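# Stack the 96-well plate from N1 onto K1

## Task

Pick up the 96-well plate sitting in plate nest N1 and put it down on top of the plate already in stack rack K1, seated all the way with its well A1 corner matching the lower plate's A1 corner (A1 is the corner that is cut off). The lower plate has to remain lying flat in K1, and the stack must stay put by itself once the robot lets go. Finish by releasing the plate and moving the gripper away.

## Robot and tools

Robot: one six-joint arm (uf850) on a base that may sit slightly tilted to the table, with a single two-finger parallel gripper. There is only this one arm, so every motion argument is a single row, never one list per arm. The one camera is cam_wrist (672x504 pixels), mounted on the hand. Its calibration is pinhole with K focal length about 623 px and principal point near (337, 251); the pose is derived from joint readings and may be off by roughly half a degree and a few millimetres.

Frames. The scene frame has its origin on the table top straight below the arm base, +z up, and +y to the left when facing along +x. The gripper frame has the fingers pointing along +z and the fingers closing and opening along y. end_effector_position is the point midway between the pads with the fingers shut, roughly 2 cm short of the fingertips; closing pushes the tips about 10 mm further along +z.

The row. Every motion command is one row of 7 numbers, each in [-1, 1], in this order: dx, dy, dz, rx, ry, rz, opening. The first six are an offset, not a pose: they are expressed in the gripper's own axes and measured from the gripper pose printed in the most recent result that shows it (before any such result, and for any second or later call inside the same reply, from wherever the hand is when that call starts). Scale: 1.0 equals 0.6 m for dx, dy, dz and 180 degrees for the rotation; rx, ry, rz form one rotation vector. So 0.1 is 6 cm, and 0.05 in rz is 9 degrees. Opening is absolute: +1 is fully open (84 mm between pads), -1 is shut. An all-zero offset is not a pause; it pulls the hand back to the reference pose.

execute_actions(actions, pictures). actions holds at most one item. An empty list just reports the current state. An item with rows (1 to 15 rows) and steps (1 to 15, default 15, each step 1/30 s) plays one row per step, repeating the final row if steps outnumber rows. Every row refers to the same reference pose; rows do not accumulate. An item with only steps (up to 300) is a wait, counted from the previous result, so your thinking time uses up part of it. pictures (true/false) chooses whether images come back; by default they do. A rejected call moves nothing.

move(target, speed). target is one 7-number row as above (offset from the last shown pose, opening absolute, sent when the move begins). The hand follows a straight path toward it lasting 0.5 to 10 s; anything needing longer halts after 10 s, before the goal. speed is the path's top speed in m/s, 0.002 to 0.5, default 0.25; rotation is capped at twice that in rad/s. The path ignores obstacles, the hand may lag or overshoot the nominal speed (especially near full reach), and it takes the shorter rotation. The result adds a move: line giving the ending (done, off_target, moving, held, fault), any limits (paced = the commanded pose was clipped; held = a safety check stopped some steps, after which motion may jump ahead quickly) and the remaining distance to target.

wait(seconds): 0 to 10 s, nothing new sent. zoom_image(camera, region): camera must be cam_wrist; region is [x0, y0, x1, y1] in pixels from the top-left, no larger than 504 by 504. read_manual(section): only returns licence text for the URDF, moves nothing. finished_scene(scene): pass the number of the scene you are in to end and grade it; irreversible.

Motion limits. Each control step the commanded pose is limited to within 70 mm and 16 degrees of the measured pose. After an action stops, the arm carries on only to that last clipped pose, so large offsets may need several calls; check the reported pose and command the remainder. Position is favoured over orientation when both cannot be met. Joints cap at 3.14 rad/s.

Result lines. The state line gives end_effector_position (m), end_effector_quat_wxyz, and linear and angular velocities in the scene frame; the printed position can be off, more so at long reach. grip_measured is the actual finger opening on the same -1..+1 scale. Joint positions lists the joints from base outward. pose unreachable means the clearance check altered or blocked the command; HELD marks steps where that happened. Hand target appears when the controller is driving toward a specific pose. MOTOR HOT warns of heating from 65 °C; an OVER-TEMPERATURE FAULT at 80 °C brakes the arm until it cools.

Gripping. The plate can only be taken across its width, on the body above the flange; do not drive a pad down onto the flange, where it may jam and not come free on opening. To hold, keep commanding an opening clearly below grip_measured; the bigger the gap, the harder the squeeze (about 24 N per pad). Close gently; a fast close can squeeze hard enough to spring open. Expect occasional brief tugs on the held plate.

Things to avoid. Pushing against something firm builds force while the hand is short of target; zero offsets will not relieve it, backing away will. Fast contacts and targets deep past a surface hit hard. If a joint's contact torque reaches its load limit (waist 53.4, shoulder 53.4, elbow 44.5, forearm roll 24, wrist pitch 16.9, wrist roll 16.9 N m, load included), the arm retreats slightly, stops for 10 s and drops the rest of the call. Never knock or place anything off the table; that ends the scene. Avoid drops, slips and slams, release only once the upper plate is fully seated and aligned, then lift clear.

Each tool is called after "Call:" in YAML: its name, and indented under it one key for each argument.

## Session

Call:
execute_actions:
  actions: []

Scene clock: 0.00 s of 8400.00 s.
end_effector_position=(+0.6569, +0.2025, +0.2389) grip_measured=+1.00 end_effector_quat_wxyz=(+0.208, +0.267, +0.941, -0.012) end_effector_velocity=(+0.001, +0.000, +0.001) end_effector_angular_velocity=(+0.000, -0.001, +0.000)
Joint positions: [-0.136 -0.076 -0.77  -1.386  0.48  -0.951  0.084]
Joint velocities: [-0.     0.001 -0.001  0.     0.     0.    -0.   ]
Motor temperatures (°C, as the motors report them): [17 18 20 23 23 23]
Hand target: +0.657, +0.202, +0.239; +0.208, +0.267, +0.941, -0.012
camera_calibration (this result's frames):
cam_wrist: T_world_to_cam=[[0.507713, 0.853439, 0.117767, -0.503911], [0.769185, -0.510611, 0.384228, -0.423175], [0.388048, -0.104493, -0.915696, 0.122029], [0, 0, 0, 1]] pos_world=[0.533989, 0.22673, 0.333682]

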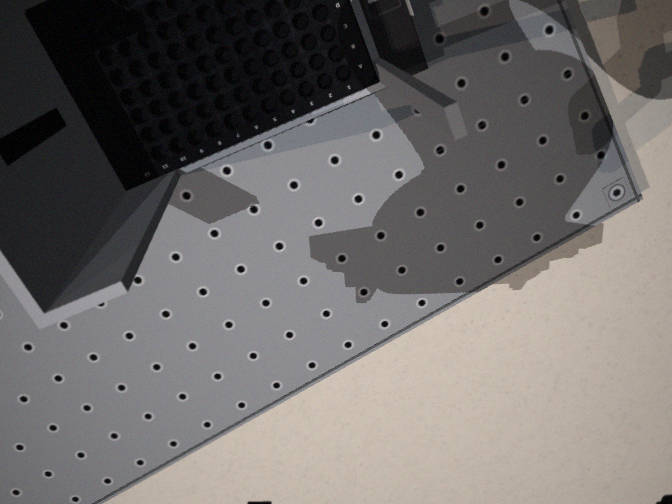

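Call:
move:
  target: [0,0,-0.3,0.029,0.131,0,1]

Scene clock: 4.13 s of 8400.00 s.
end_effector_position=(+0.5877, +0.2266, +0.4027) grip_measured=+1.00 end_effector_quat_wxyz=(-0.001, +0.273, +0.962, +0.000) end_effector_velocity=(-0.000, +0.001, +0.003) end_effector_angular_velocity=(+0.001, +0.006, +0.003)
Joint positions: [-0.437  0.077 -0.949 -2.293  1.115 -0.266  0.084]
Joint velocities: [-0.003  0.001 -0.006 -0.007  0.012  0.004 -0.   ]
Motor temperatures (°C, as the motors report them): [17 18 20 23 23 23]
Hand target: +0.588, +0.227, +0.403; -0.001, +0.273, +0.962, +0.000
Off the commanded pose: 0.001 m, 0 deg.
move: done
camera_calibration (this result's frames):
cam_wrist: T_world_to_cam=[[0.536556, 0.843476, 0.0256095, -0.486248], [0.843863, -0.536361, -0.0145383, -0.298096], [0.0014732, 0.0294116, -0.999566, 0.531982], [0, 0, 0, 1]] pos_world=[0.511668, 0.234605, 0.53987]

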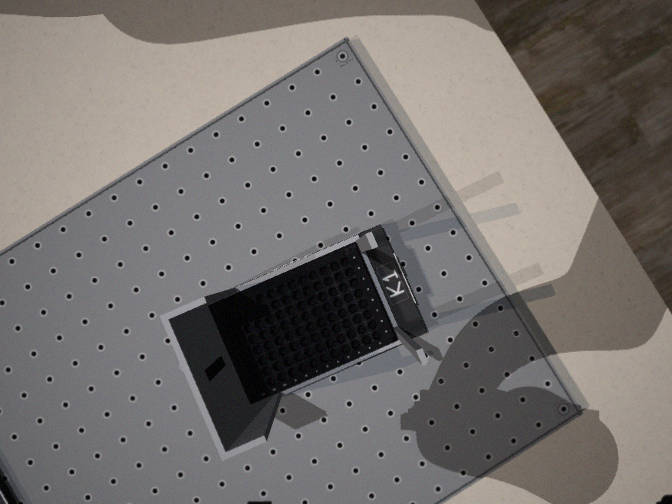

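Call:
move:
  target: [-0.33,-0.37,0,0,0,0,1]

Scene clock: 8.70 s of 8400.00 s.
end_effector_position=(+0.6410, -0.0653, +0.4028) grip_measured=+1.00 end_effector_quat_wxyz=(-0.001, +0.273, +0.962, +0.000) end_effector_velocity=(+0.000, -0.003, -0.000) end_effector_angular_velocity=(+0.001, +0.001, -0.000)
Joint positions: [-0.753 -0.541 -1.329 -2.326  1.139 -0.646  0.084]
Joint velocities: [-0.002 -0.007 -0.006 -0.001  0.002 -0.001  0.   ]
Motor temperatures (°C, as the motors report them): [17 18 20 23 23 23]
Hand target: +0.641, -0.066, +0.403; -0.001, +0.273, +0.962, +0.000
Off the commanded pose: 0.002 m, 0 deg.
move: done
camera_calibration (this result's frames):
cam_wrist: T_world_to_cam=[[0.536359, 0.8436, 0.0256653, -0.268526], [0.843988, -0.536175, -0.0141705, -0.499762], [0.00180684, 0.0292617, -0.99957, 0.540339], [0, 0, 0, 1]] pos_world=[0.564843, -0.0572421, 0.539917]

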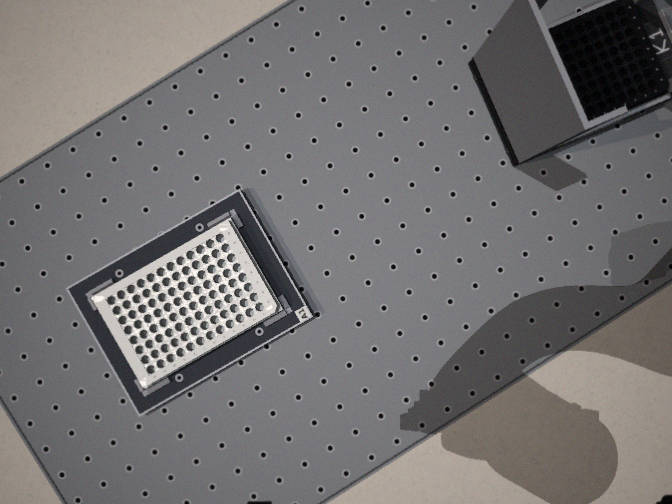

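Call:
move:
  target: [0.055,-0.236,0.45,0,0,0.348,1]

Scene clock: 14.80 s of 8400.00 s.
end_effector_position=(+0.5388, -0.1686, +0.1336) grip_measured=+1.00 end_effector_quat_wxyz=(-0.001, +0.733, +0.681, -0.000) end_effector_velocity=(-0.001, -0.001, -0.003) end_effector_angular_velocity=(+0.000, +0.000, -0.008)
Joint positions: [-0.628 -0.942 -1.167 -1.888  0.789 -0.103  0.084]
Joint velocities: [ 0.001 -0.005 -0.001  0.005 -0.001  0.003 -0.   ]
Motor temperatures (°C, as the motors report them): [17 18 20 23 23 23]
Hand target: +0.539, -0.169, +0.133; -0.001, +0.733, +0.680, -0.000
Off the commanded pose: 0.001 m, 0 deg.
After step 90, 0.37 s passed at rest.
move: done
camera_calibration (this result's frames):
cam_wrist: T_world_to_cam=[[0.995834, -0.0879152, 0.0241999, -0.524028], [-0.0876254, -0.996071, -0.0127883, -0.048522], [0.0252291, 0.0106145, -0.999625, 0.258733], [0, 0, 0, 1]] pos_world=[0.511065, -0.0971477, 0.270697]

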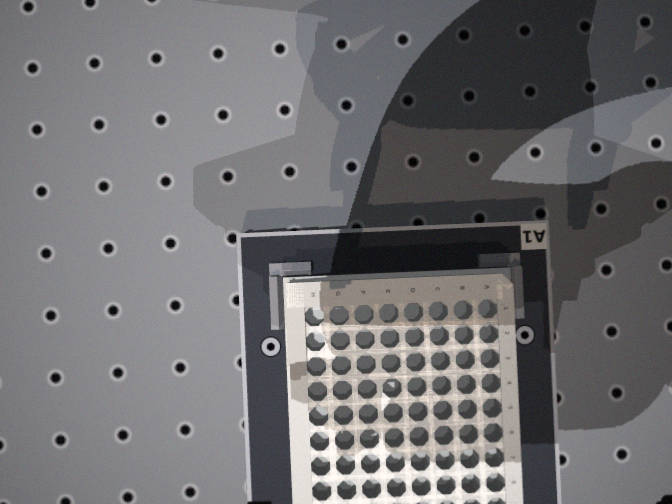

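Call:
move:
  target: [-0.012,-0.009,0.148,0,0,-0.0145,1]
  speed: 0.1

Call:
move:
  target: [0,0,0,0,0,0,0.3]

Call:
move:
  target: [0,0,-0.35,0,0,0,0.3]
  speed: 0.15

Scene clock: 21.07 s of 8400.00 s.
end_effector_position=(+0.5346, -0.1755, +0.0465) grip_measured=+1.00 end_effector_quat_wxyz=(+0.000, +0.717, +0.697, +0.001) end_effector_velocity=(-0.001, -0.000, -0.003) end_effector_angular_velocity=(-0.000, +0.002, +0.001)
Joint positions: [-0.533 -1.094 -1.231 -1.707  0.754 -0.269  0.084]
Joint velocities: [ 0.003 -0.005 -0.003  0.003 -0.002 -0.003  0.   ]
Motor temperatures (°C, as the motors report them): [17 18 20 23 23 23]
Hand target: +0.533, -0.175, +0.045; -0.001, +0.717, +0.697, -0.000
Off the commanded pose: 0.003 m, 0 deg.
After step 90, 1.90 s passed at rest.
move: done
camera_calibration (this result's frames):
cam_wrist: T_world_to_cam=[[0.998768, -0.0413528, 0.0274441, -0.511914], [-0.0410019, -0.999071, -0.0132283, -0.082292], [0.0279657, 0.0120867, -0.999536, 0.170608], [0, 0, 0, 1]] pos_world=[0.503138, -0.105447, 0.183489]

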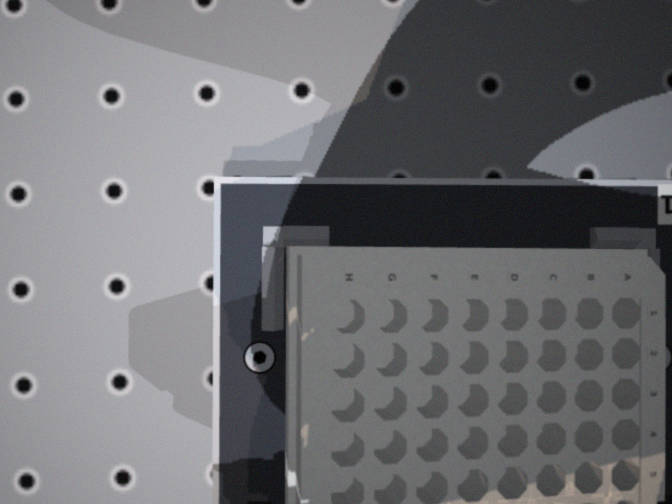

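Scene clock: 21.57 s of 8400.00 s.
end_effector_position=(+0.5348, -0.1755, +0.0468) grip_measured=+0.95 end_effector_quat_wxyz=(+0.001, +0.717, +0.697, +0.001) end_effector_velocity=(+0.001, -0.000, +0.001) end_effector_angular_velocity=(-0.002, -0.002, +0.001)
Joint positions: [-0.534 -1.094 -1.231 -1.707  0.754 -0.269  0.082]
Joint velocities: [-0.     0.002 -0.     0.001 -0.001 -0.001  0.   ]
Motor temperatures (°C, as the motors report them): [17 18 20 23 23 23]
Hand target: +0.535, -0.175, +0.046; +0.000, +0.717, +0.697, +0.001
Off the commanded pose: 0.000 m, 0 deg.
move: done
camera_calibration (this result's frames):
cam_wrist: T_world_to_cam=[[0.998756, -0.0412817, 0.0279633, -0.512152], [-0.0409263, -0.999075, -0.0131636, -0.082385], [0.0284809, 0.0120028, -0.999522, 0.170599], [0, 0, 0, 1]] pos_world=[0.503284, -0.105499, 0.183755]

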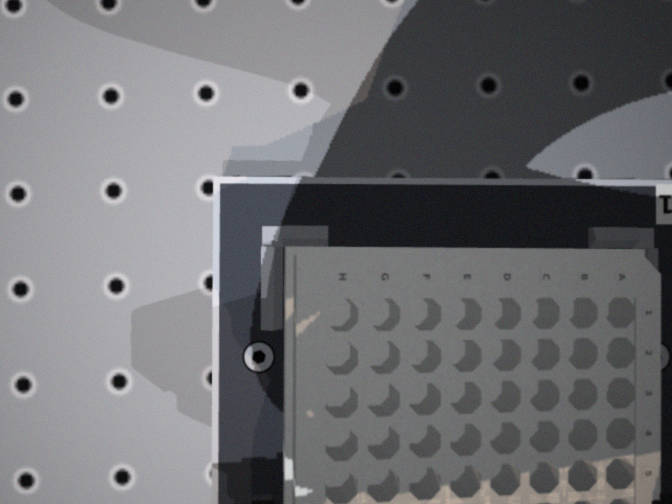

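Scene clock: 23.50 s of 8400.00 s.
end_effector_position=(+0.5341, -0.1755, +0.2561) grip_measured=+0.29 end_effector_quat_wxyz=(+0.000, +0.717, +0.697, +0.001) end_effector_velocity=(+0.001, +0.000, +0.003) end_effector_angular_velocity=(-0.001, -0.001, +0.001)
Joint positions: [-0.786 -0.788 -1.156 -2.133  0.892 -0.005  0.056]
Joint velocities: [-0.003  0.004 -0.001 -0.004  0.002  0.002  0.   ]
Motor temperatures (°C, as the motors report them): [17 18 20 23 23 23]
Hand target: +0.534, -0.176, +0.256; +0.001, +0.717, +0.697, +0.001
Off the commanded pose: 0.001 m, 0 deg.
move: done
camera_calibration (this result's frames):
cam_wrist: T_world_to_cam=[[0.998756, -0.0413089, 0.0279118, -0.517318], [-0.0409455, -0.999071, -0.0134692, -0.0795037], [0.0284423, 0.0123096, -0.99952, 0.379941], [0, 0, 0, 1]] pos_world=[0.502613, -0.105477, 0.393127]

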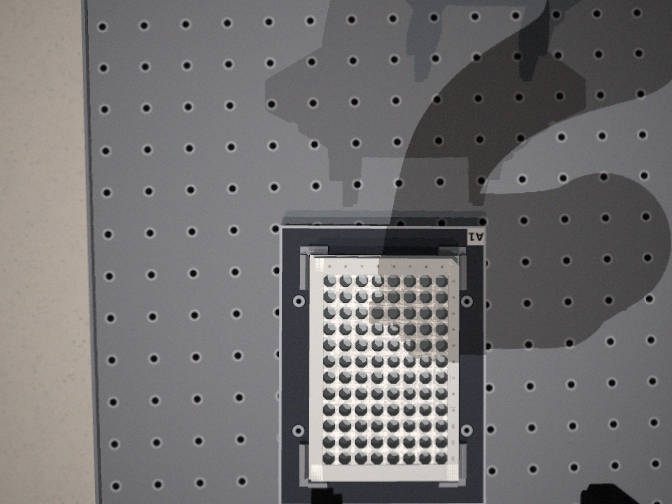

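Call:
move:
  target: [0,0,0.33,0,0,0,1]
  speed: 0.15

Call:
move:
  target: [0,0,0.03,0,0,0,1]
  speed: 0.03

Call:
move:
  target: [0,0,0,0,0,0,0.0]

Call:
move:
  target: [0,0,-0.35,0,0,0,0.0]
  speed: 0.12

Scene clock: 29.00 s of 8400.00 s.
end_effector_position=(+0.5347, -0.1755, +0.0587) grip_measured=+1.00 end_effector_quat_wxyz=(+0.001, +0.717, +0.697, +0.001) end_effector_velocity=(-0.001, -0.000, -0.003) end_effector_angular_velocity=(+0.001, +0.001, -0.000)
Joint positions: [-0.548 -1.074 -1.22  -1.731  0.757 -0.256  0.084]
Joint velocities: [ 0.003 -0.005 -0.002  0.004 -0.    -0.002  0.   ]
Motor temperatures (°C, as the motors report them): [17 18 20 23 23 23]
Hand target: +0.535, -0.175, +0.058; +0.000, +0.717, +0.697, +0.001
Off the commanded pose: 0.001 m, 0 deg.
After step 90, 0.63 s passed at rest.
move: done
camera_calibration (this result's frames):
cam_wrist: T_world_to_cam=[[0.998755, -0.0413085, 0.0279557, -0.512425], [-0.040952, -0.999074, -0.0132064, -0.0821781], [0.0284754, 0.0120452, -0.999522, 0.182588], [0, 0, 0, 1]] pos_world=[0.503222, -0.105469, 0.195741]

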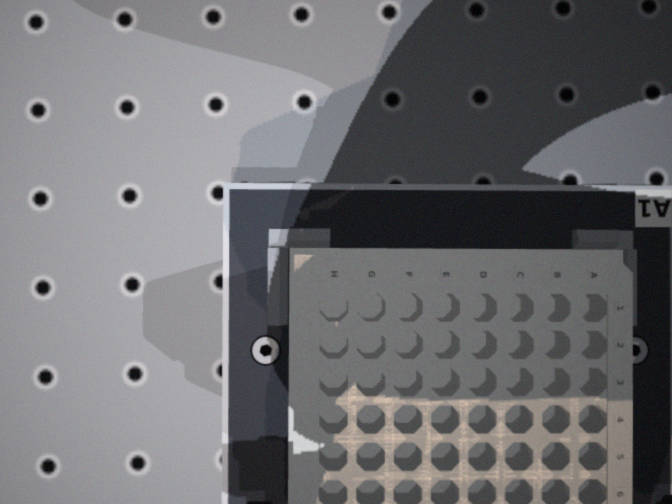

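Scene clock: 29.93 s of 8400.00 s.
end_effector_position=(+0.5348, -0.1755, +0.0410) grip_measured=+1.00 end_effector_quat_wxyz=(+0.001, +0.717, +0.697, +0.001) end_effector_velocity=(-0.000, +0.000, -0.002) end_effector_angular_velocity=(+0.002, -0.000, -0.000)
Joint positions: [-0.527 -1.103 -1.237 -1.696  0.752 -0.275  0.084]
Joint velocities: [ 0.002 -0.004 -0.002  0.004  0.001 -0.002  0.   ]
Motor temperatures (°C, as the motors report them): [17 18 20 23 23 23]
Hand target: +0.535, -0.176, +0.041; +0.001, +0.717, +0.697, +0.001
Off the commanded pose: 0.000 m, 0 deg.
move: done
camera_calibration (this result's frames):
cam_wrist: T_world_to_cam=[[0.998755, -0.041299, 0.0279669, -0.512003], [-0.0409433, -0.999075, -0.013173, -0.0824261], [0.028485, 0.0120115, -0.999522, 0.164838], [0, 0, 0, 1]] pos_world=[0.503296, -0.105475, 0.177993]

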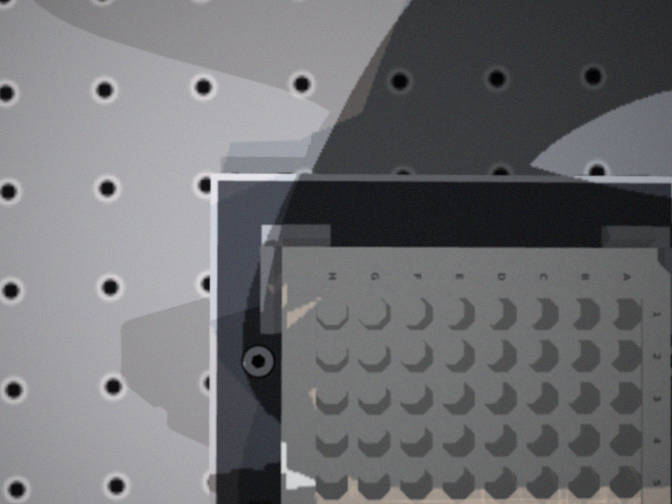

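Scene clock: 30.43 s of 8400.00 s.
end_effector_position=(+0.5351, -0.1755, +0.0411) grip_measured=+0.94 end_effector_quat_wxyz=(+0.001, +0.717, +0.697, +0.001) end_effector_velocity=(-0.001, +0.000, -0.001) end_effector_angular_velocity=(+0.002, +0.000, -0.000)
Joint positions: [-0.527 -1.103 -1.237 -1.696  0.752 -0.275  0.082]
Joint velocities: [ 0.    -0.001  0.     0.     0.002 -0.001  0.   ]
Motor temperatures (°C, as the motors report them): [17 18 20 23 23 23]
Hand target: +0.535, -0.176, +0.041; +0.001, +0.717, +0.697, +0.001
Off the commanded pose: 0.000 m, 0 deg.
move: done
camera_calibration (this result's frames):
cam_wrist: T_world_to_cam=[[0.998748, -0.0411711, 0.0284148, -0.51228], [-0.0408122, -0.999081, -0.0130979, -0.0825208], [0.028928, 0.0119218, -0.99951, 0.164714], [0, 0, 0, 1]] pos_world=[0.503506, -0.1055, 0.178109]

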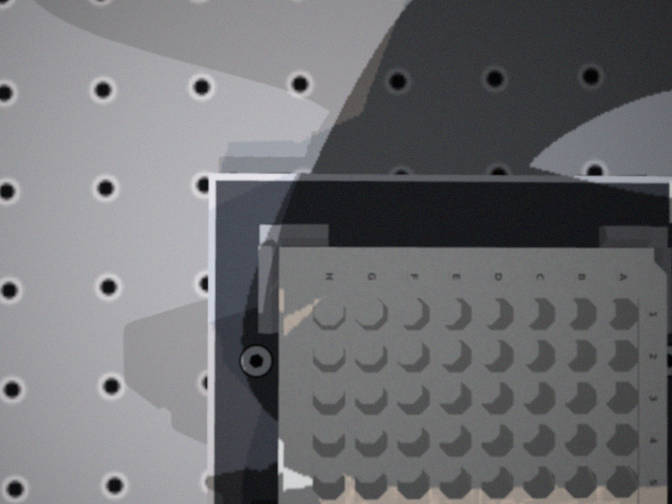

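Scene clock: 32.67 s of 8400.00 s.
end_effector_position=(+0.5343, -0.1755, +0.2505) grip_measured=+0.94 end_effector_quat_wxyz=(+0.001, +0.717, +0.697, +0.001) end_effector_velocity=(+0.001, +0.000, +0.003) end_effector_angular_velocity=(+0.000, -0.001, +0.001)
Joint positions: [-0.779 -0.794 -1.154 -2.122  0.886 -0.013  0.082]
Joint velocities: [-0.003  0.004 -0.001 -0.003  0.003  0.002 -0.   ]
Motor temperatures (°C, as the motors report them): [17 18 20 23 23 23]
Hand target: +0.534, -0.175, +0.251; +0.001, +0.717, +0.698, +0.001
Off the commanded pose: 0.001 m, 0 deg.
move: done
camera_calibration (this result's frames):
cam_wrist: T_world_to_cam=[[0.998748, -0.0411957, 0.028368, -0.517441], [-0.0408287, -0.999076, -0.0133954, -0.0796449], [0.0288936, 0.0122205, -0.999508, 0.374039], [0, 0, 0, 1]] pos_world=[0.502734, -0.105459, 0.387467]

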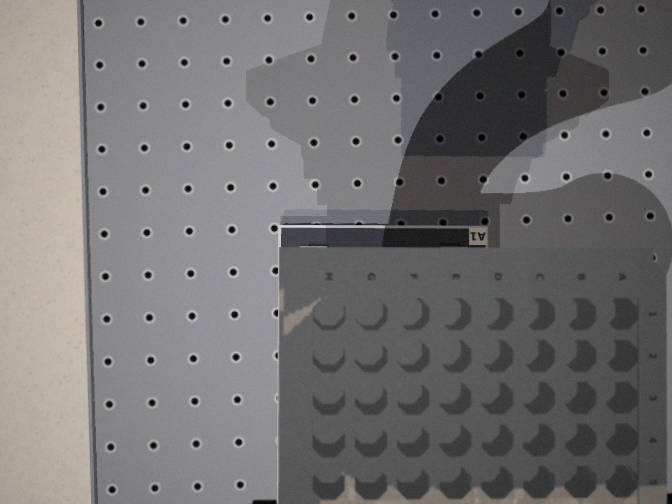

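Call:
move:
  target: [0.424,-0.036,0,0,0,0.042,0]
  speed: 0.2

Scene clock: 37.43 s of 8400.00 s.
end_effector_position=(+0.5184, +0.0787, +0.2503) grip_measured=+0.94 end_effector_quat_wxyz=(+0.000, +0.761, +0.649, +0.001) end_effector_velocity=(+0.001, +0.003, +0.001) end_effector_angular_velocity=(+0.000, -0.001, +0.000)
Joint positions: [-0.481 -0.225 -0.712 -1.993  0.836  0.34   0.082]
Joint velocities: [ 0.004  0.006  0.001 -0.     0.     0.006  0.   ]
Motor temperatures (°C, as the motors report them): [17 18 20 23 23 23]
Hand target: +0.518, +0.079, +0.250; +0.000, +0.761, +0.649, +0.001
Off the commanded pose: 0.001 m, 0 deg.
move: done
camera_calibration (this result's frames):
cam_wrist: T_world_to_cam=[[0.984637, -0.172341, 0.028096, -0.473339], [-0.172011, -0.984998, -0.0137934, 0.240648], [0.0300517, 0.00874867, -0.99951, 0.370929], [0, 0, 0, 1]] pos_world=[0.496314, 0.152217, 0.387366]

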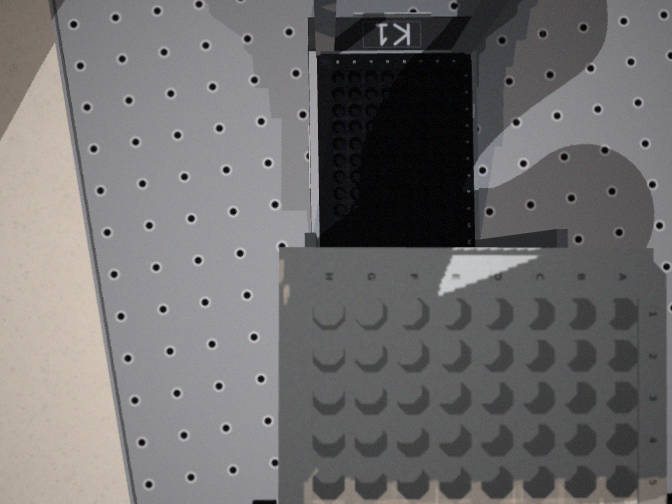

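Call:
move:
  target: [0.185,0.0125,0,0,0,-0.005,0]
  speed: 0.15

Call:
move:
  target: [0,0,0.27,0,0,0,0]
  speed: 0.07

Scene clock: 43.20 s of 8400.00 s.
end_effector_position=(+0.5428, +0.1865, +0.2504) grip_measured=+0.94 end_effector_quat_wxyz=(+0.000, +0.756, +0.655, +0.001) end_effector_velocity=(+0.001, +0.003, -0.000) end_effector_angular_velocity=(-0.002, +0.001, +0.000)
Joint positions: [-0.28  -0.056 -0.718 -2.015  0.811  0.604  0.082]
Joint velocities: [ 0.006  0.003 -0.002 -0.004 -0.002  0.01   0.   ]
Motor temperatures (°C, as the motors report them): [17 18 20 23 23 23]
Hand target: +0.543, +0.187, +0.250; +0.000, +0.756, +0.655, +0.001
Off the commanded pose: 0.001 m, 0 deg.
After step 90, 1.53 s passed at rest.
move: done
camera_calibration (this result's frames):
cam_wrist: T_world_to_cam=[[0.987187, -0.157083, 0.0280339, -0.483057], [-0.156746, -0.987542, -0.0138408, 0.343259], [0.0298589, 0.00926925, -0.999511, 0.369379], [0, 0, 0, 1]] pos_world=[0.519643, 0.259678, 0.387491]

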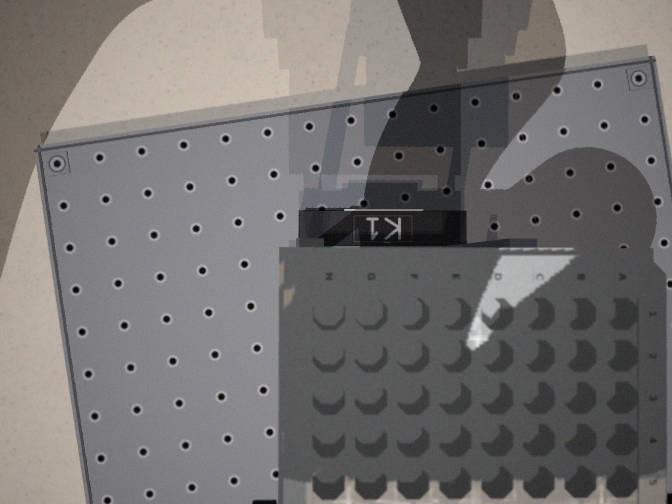

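Scene clock: 45.97 s of 8400.00 s.
end_effector_position=(+0.5432, +0.1866, +0.0891) grip_measured=+0.94 end_effector_quat_wxyz=(+0.000, +0.756, +0.654, +0.001) end_effector_velocity=(+0.000, +0.000, -0.002) end_effector_angular_velocity=(+0.000, -0.001, +0.001)
Joint positions: [-0.04  -0.373 -0.765 -1.533  0.636  0.245  0.082]
Joint velocities: [ 0.003 -0.004 -0.002  0.007 -0.001 -0.006 -0.   ]
Motor temperatures (°C, as the motors report them): [17 18 20 23 23 23]
Hand target: +0.543, +0.187, +0.089; +0.001, +0.756, +0.655, +0.001
Off the commanded pose: 0.001 m, 0 deg.
move: done
camera_calibration (this result's frames):
cam_wrist: T_world_to_cam=[[0.987157, -0.157349, 0.0276215, -0.47875], [-0.15702, -0.987501, -0.013687, 0.341264], [0.0294299, 0.00917408, -0.999525, 0.208307], [0, 0, 0, 1]] pos_world=[0.520056, 0.259757, 0.226103]

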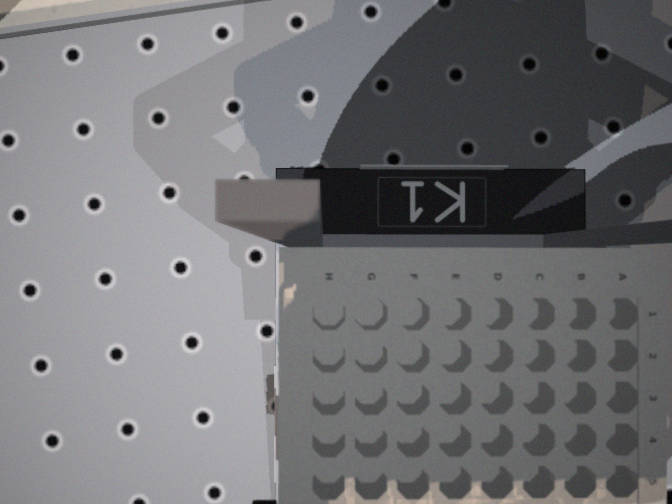

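Call:
move:
  target: [0,0,0.06,0,0,0,0]
  speed: 0.015

Scene clock: 50.07 s of 8400.00 s.
end_effector_position=(+0.5442, +0.1866, +0.0558) grip_measured=+0.99 end_effector_quat_wxyz=(+0.001, +0.756, +0.655, +0.003) end_effector_velocity=(+0.001, +0.000, -0.001) end_effector_angular_velocity=(-0.002, -0.001, +0.008)
Joint positions: [ 0.003 -0.447 -0.796 -1.427  0.625  0.164  0.084]
Joint velocities: [ 0.002 -0.001 -0.002  0.002 -0.002 -0.007  0.   ]
Motor temperatures (°C, as the motors report them): [17 18 20 23 23 23]
Hand target: +0.543, +0.187, +0.053; +0.000, +0.756, +0.654, +0.001
Off the commanded pose: 0.003 m, 0 deg.
move: done
camera_calibration (this result's frames):
cam_wrist: T_world_to_cam=[[0.987251, -0.156256, 0.0303109, -0.479255], [-0.155862, -0.987665, -0.0149823, 0.340486], [0.0322781, 0.010067, -0.999428, 0.173263], [0, 0, 0, 1]] pos_world=[0.520622, 0.259655, 0.192792]

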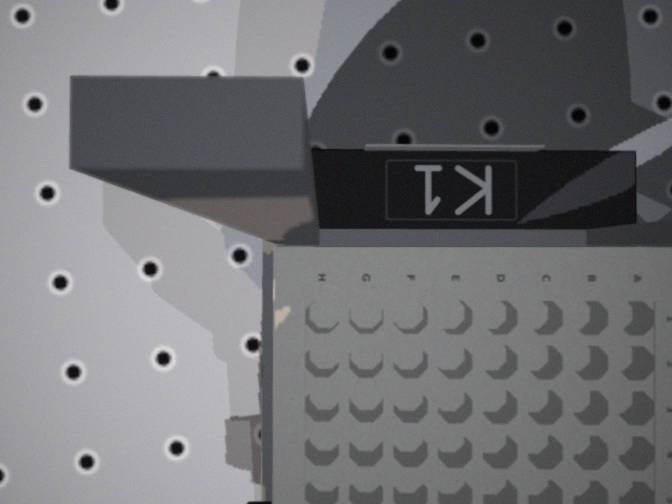

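Grip slipped on contact; open and lift.

Call:
move:
  target: [0,0,-0.3,0,0,0,1]
  speed: 0.08

Scene clock: 54.10 s of 8400.00 s.
end_effector_position=(+0.5431, +0.1864, +0.2350) grip_measured=+1.00 end_effector_quat_wxyz=(+0.001, +0.756, +0.655, +0.003) end_effector_velocity=(+0.001, +0.000, +0.003) end_effector_angular_velocity=(-0.001, -0.001, +0.001)
Joint positions: [-0.256 -0.081 -0.714 -1.972  0.786  0.572  0.084]
Joint velocities: [-0.003  0.005 -0.001 -0.006  0.003  0.005  0.   ]
Motor temperatures (°C, as the motors report them): [17 18 20 23 23 23]
Hand target: +0.543, +0.186, +0.235; +0.001, +0.756, +0.655, +0.003
Off the commanded pose: 0.001 m, 0 deg.
move: done
camera_calibration (this result's frames):
cam_wrist: T_world_to_cam=[[0.98725, -0.156291, 0.030183, -0.483565], [-0.155889, -0.987657, -0.0152444, 0.3428], [0.032193, 0.0103448, -0.999428, 0.352425], [0, 0, 0, 1]] pos_world=[0.519492, 0.259346, 0.372045]

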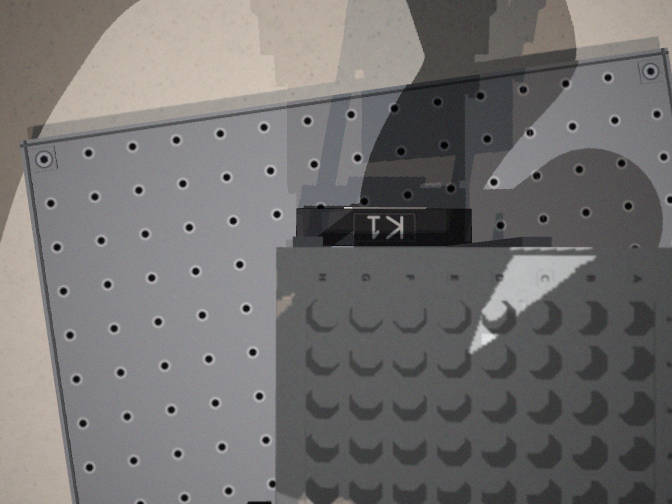

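Call:
move:
  target: [0,0,0.297,0,0,0,1]
  speed: 0.04

Call:
move:
  target: [0,0.008,-0.004,0,0,0,1]
  speed: 0.01

Call:
move:
  target: [0,0,-0.06,0,0,0,1]
  speed: 0.02

Scene clock: 61.67 s of 8400.00 s.
end_effector_position=(+0.5442, +0.1866, +0.0583) grip_measured=+1.00 end_effector_quat_wxyz=(+0.001, +0.756, +0.655, +0.003) end_effector_velocity=(+0.000, -0.000, -0.004) end_effector_angular_velocity=(-0.002, -0.000, +0.000)
Joint positions: [-0.    -0.442 -0.793 -1.433  0.627  0.168  0.084]
Joint velocities: [ 0.005 -0.009 -0.004  0.011 -0.003 -0.008  0.   ]
Motor temperatures (°C, as the motors report them): [17 18 20 23 23 23]
Hand target: +0.544, +0.187, +0.057; +0.001, +0.756, +0.655, +0.002
Off the commanded pose: 0.002 m, 0 deg.
move: done
camera_calibration (this result's frames):
cam_wrist: T_world_to_cam=[[0.987253, -0.156169, 0.0306984, -0.479392], [-0.155747, -0.987672, -0.0157077, 0.340509], [0.032773, 0.0107263, -0.999405, 0.175412], [0, 0, 0, 1]] pos_world=[0.520566, 0.259564, 0.195373]

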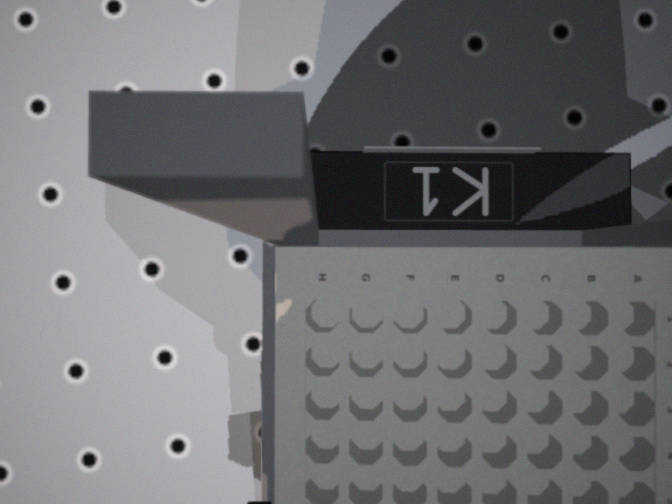

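Scene clock: 62.43 s of 8400.00 s.
end_effector_position=(+0.5467, +0.1864, +0.0598) grip_measured=+1.00 end_effector_quat_wxyz=(-0.001, +0.756, +0.654, +0.002) end_effector_velocity=(+0.001, -0.001, +0.003) end_effector_angular_velocity=(-0.001, -0.002, +0.001)
Joint positions: [-0.005 -0.443 -0.801 -1.452  0.63   0.185  0.084]
Joint velocities: [-0.006  0.004  0.    -0.008  0.001  0.003  0.   ]
Motor temperatures (°C, as the motors report them): [17 18 20 23 23 23]
Hand target: +0.549, +0.186, +0.061; +0.001, +0.756, +0.655, +0.003
Off the commanded pose: 0.002 m, 0 deg.
move: done
camera_calibration (this result's frames):
cam_wrist: T_world_to_cam=[[0.987108, -0.15778, 0.0268838, -0.481324], [-0.157348, -0.987388, -0.017479, 0.341651], [0.0293026, 0.0130235, -0.999486, 0.178269], [0, 0, 0, 1]] pos_world=[0.523654, 0.259078, 0.197089]

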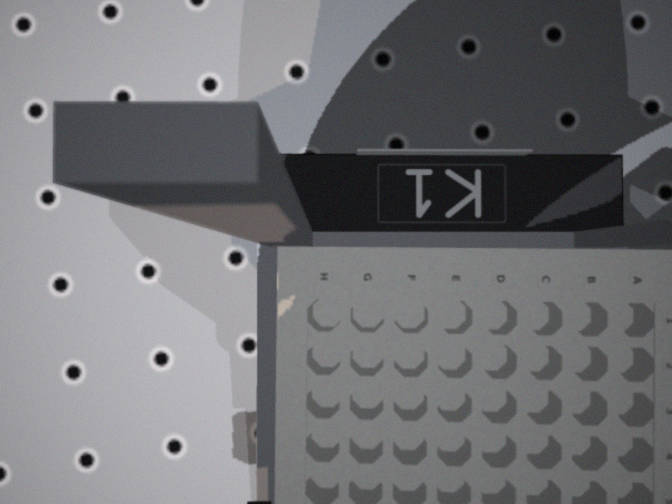

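Scene clock: 64.53 s of 8400.00 s.
end_effector_position=(+0.5466, +0.1863, +0.0955) grip_measured=+1.00 end_effector_quat_wxyz=(-0.001, +0.756, +0.654, +0.002) end_effector_velocity=(+0.000, +0.000, +0.002) end_effector_angular_velocity=(+0.001, +0.000, +0.000)
Joint positions: [-0.052 -0.364 -0.77  -1.561  0.644  0.267  0.084]
Joint velocities: [-0.002  0.004  0.001 -0.007  0.002  0.005  0.   ]
Motor temperatures (°C, as the motors report them): [17 18 20 23 23 23]
Hand target: +0.547, +0.186, +0.096; -0.001, +0.756, +0.654, +0.002
Off the commanded pose: 0.000 m, 0 deg.
move: done
camera_calibration (this result's frames):
cam_wrist: T_world_to_cam=[[0.987108, -0.157769, 0.0269446, -0.482206], [-0.157337, -0.98739, -0.0174842, 0.342073], [0.0293633, 0.0130194, -0.999484, 0.213937], [0, 0, 0, 1]] pos_world=[0.523528, 0.258897, 0.2328]

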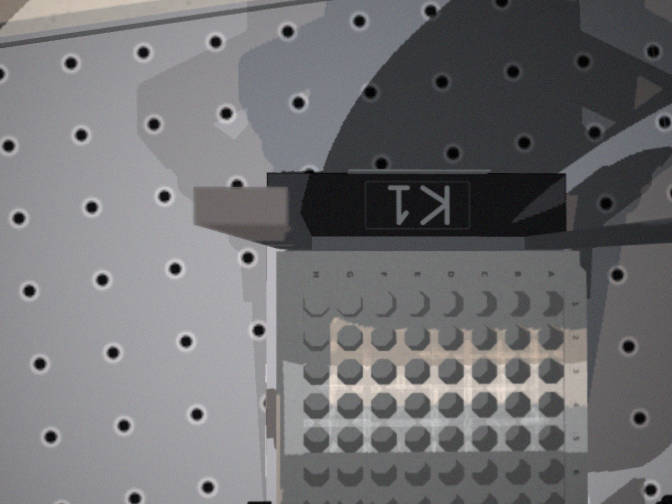

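Released. Move clear.

Call:
move:
  target: [-0.1,0,-0.3,0,0,0,1]
  speed: 0.1

Call:
finished_scene:
  scene: 2

Scene clock: 68.47 s of 8400.00 s.
end_effector_position=(+0.5377, +0.1264, +0.2744) grip_measured=+1.00 end_effector_quat_wxyz=(-0.001, +0.756, +0.654, +0.002) end_effector_velocity=(+0.000, -0.001, +0.003) end_effector_angular_velocity=(-0.000, -0.001, +0.001)
Joint positions: [-0.43  -0.122 -0.736 -2.059  0.873  0.492  0.084]
Joint velocities: [-0.006  0.003 -0.001 -0.006  0.004  0.002 -0.   ]
Motor temperatures (°C, as the motors report them): [17 18 20 23 23 23]
Hand target: +0.538, +0.126, +0.275; -0.001, +0.756, +0.654, +0.002
Off the commanded pose: 0.001 m, 0 deg.
move: done
camera_calibration (this result's frames):
cam_wrist: T_world_to_cam=[[0.987115, -0.157737, 0.0268907, -0.487653], [-0.157297, -0.987392, -0.0177635, 0.284697], [0.0293536, 0.0133048, -0.999481, 0.393745], [0, 0, 0, 1]] pos_world=[0.514594, 0.198948, 0.411711]

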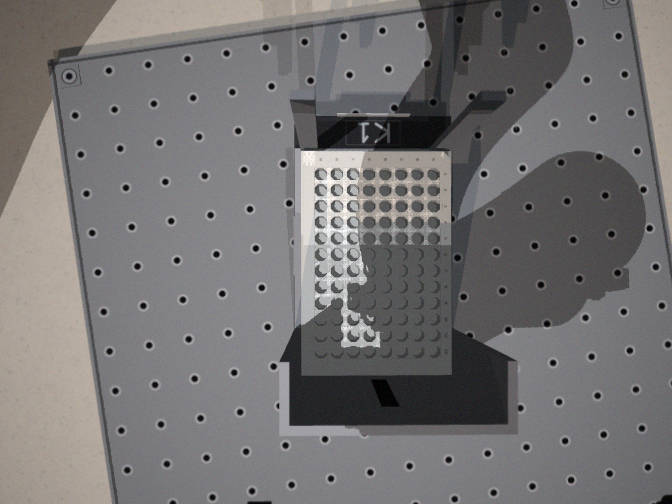

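The scene is finished: the task was done.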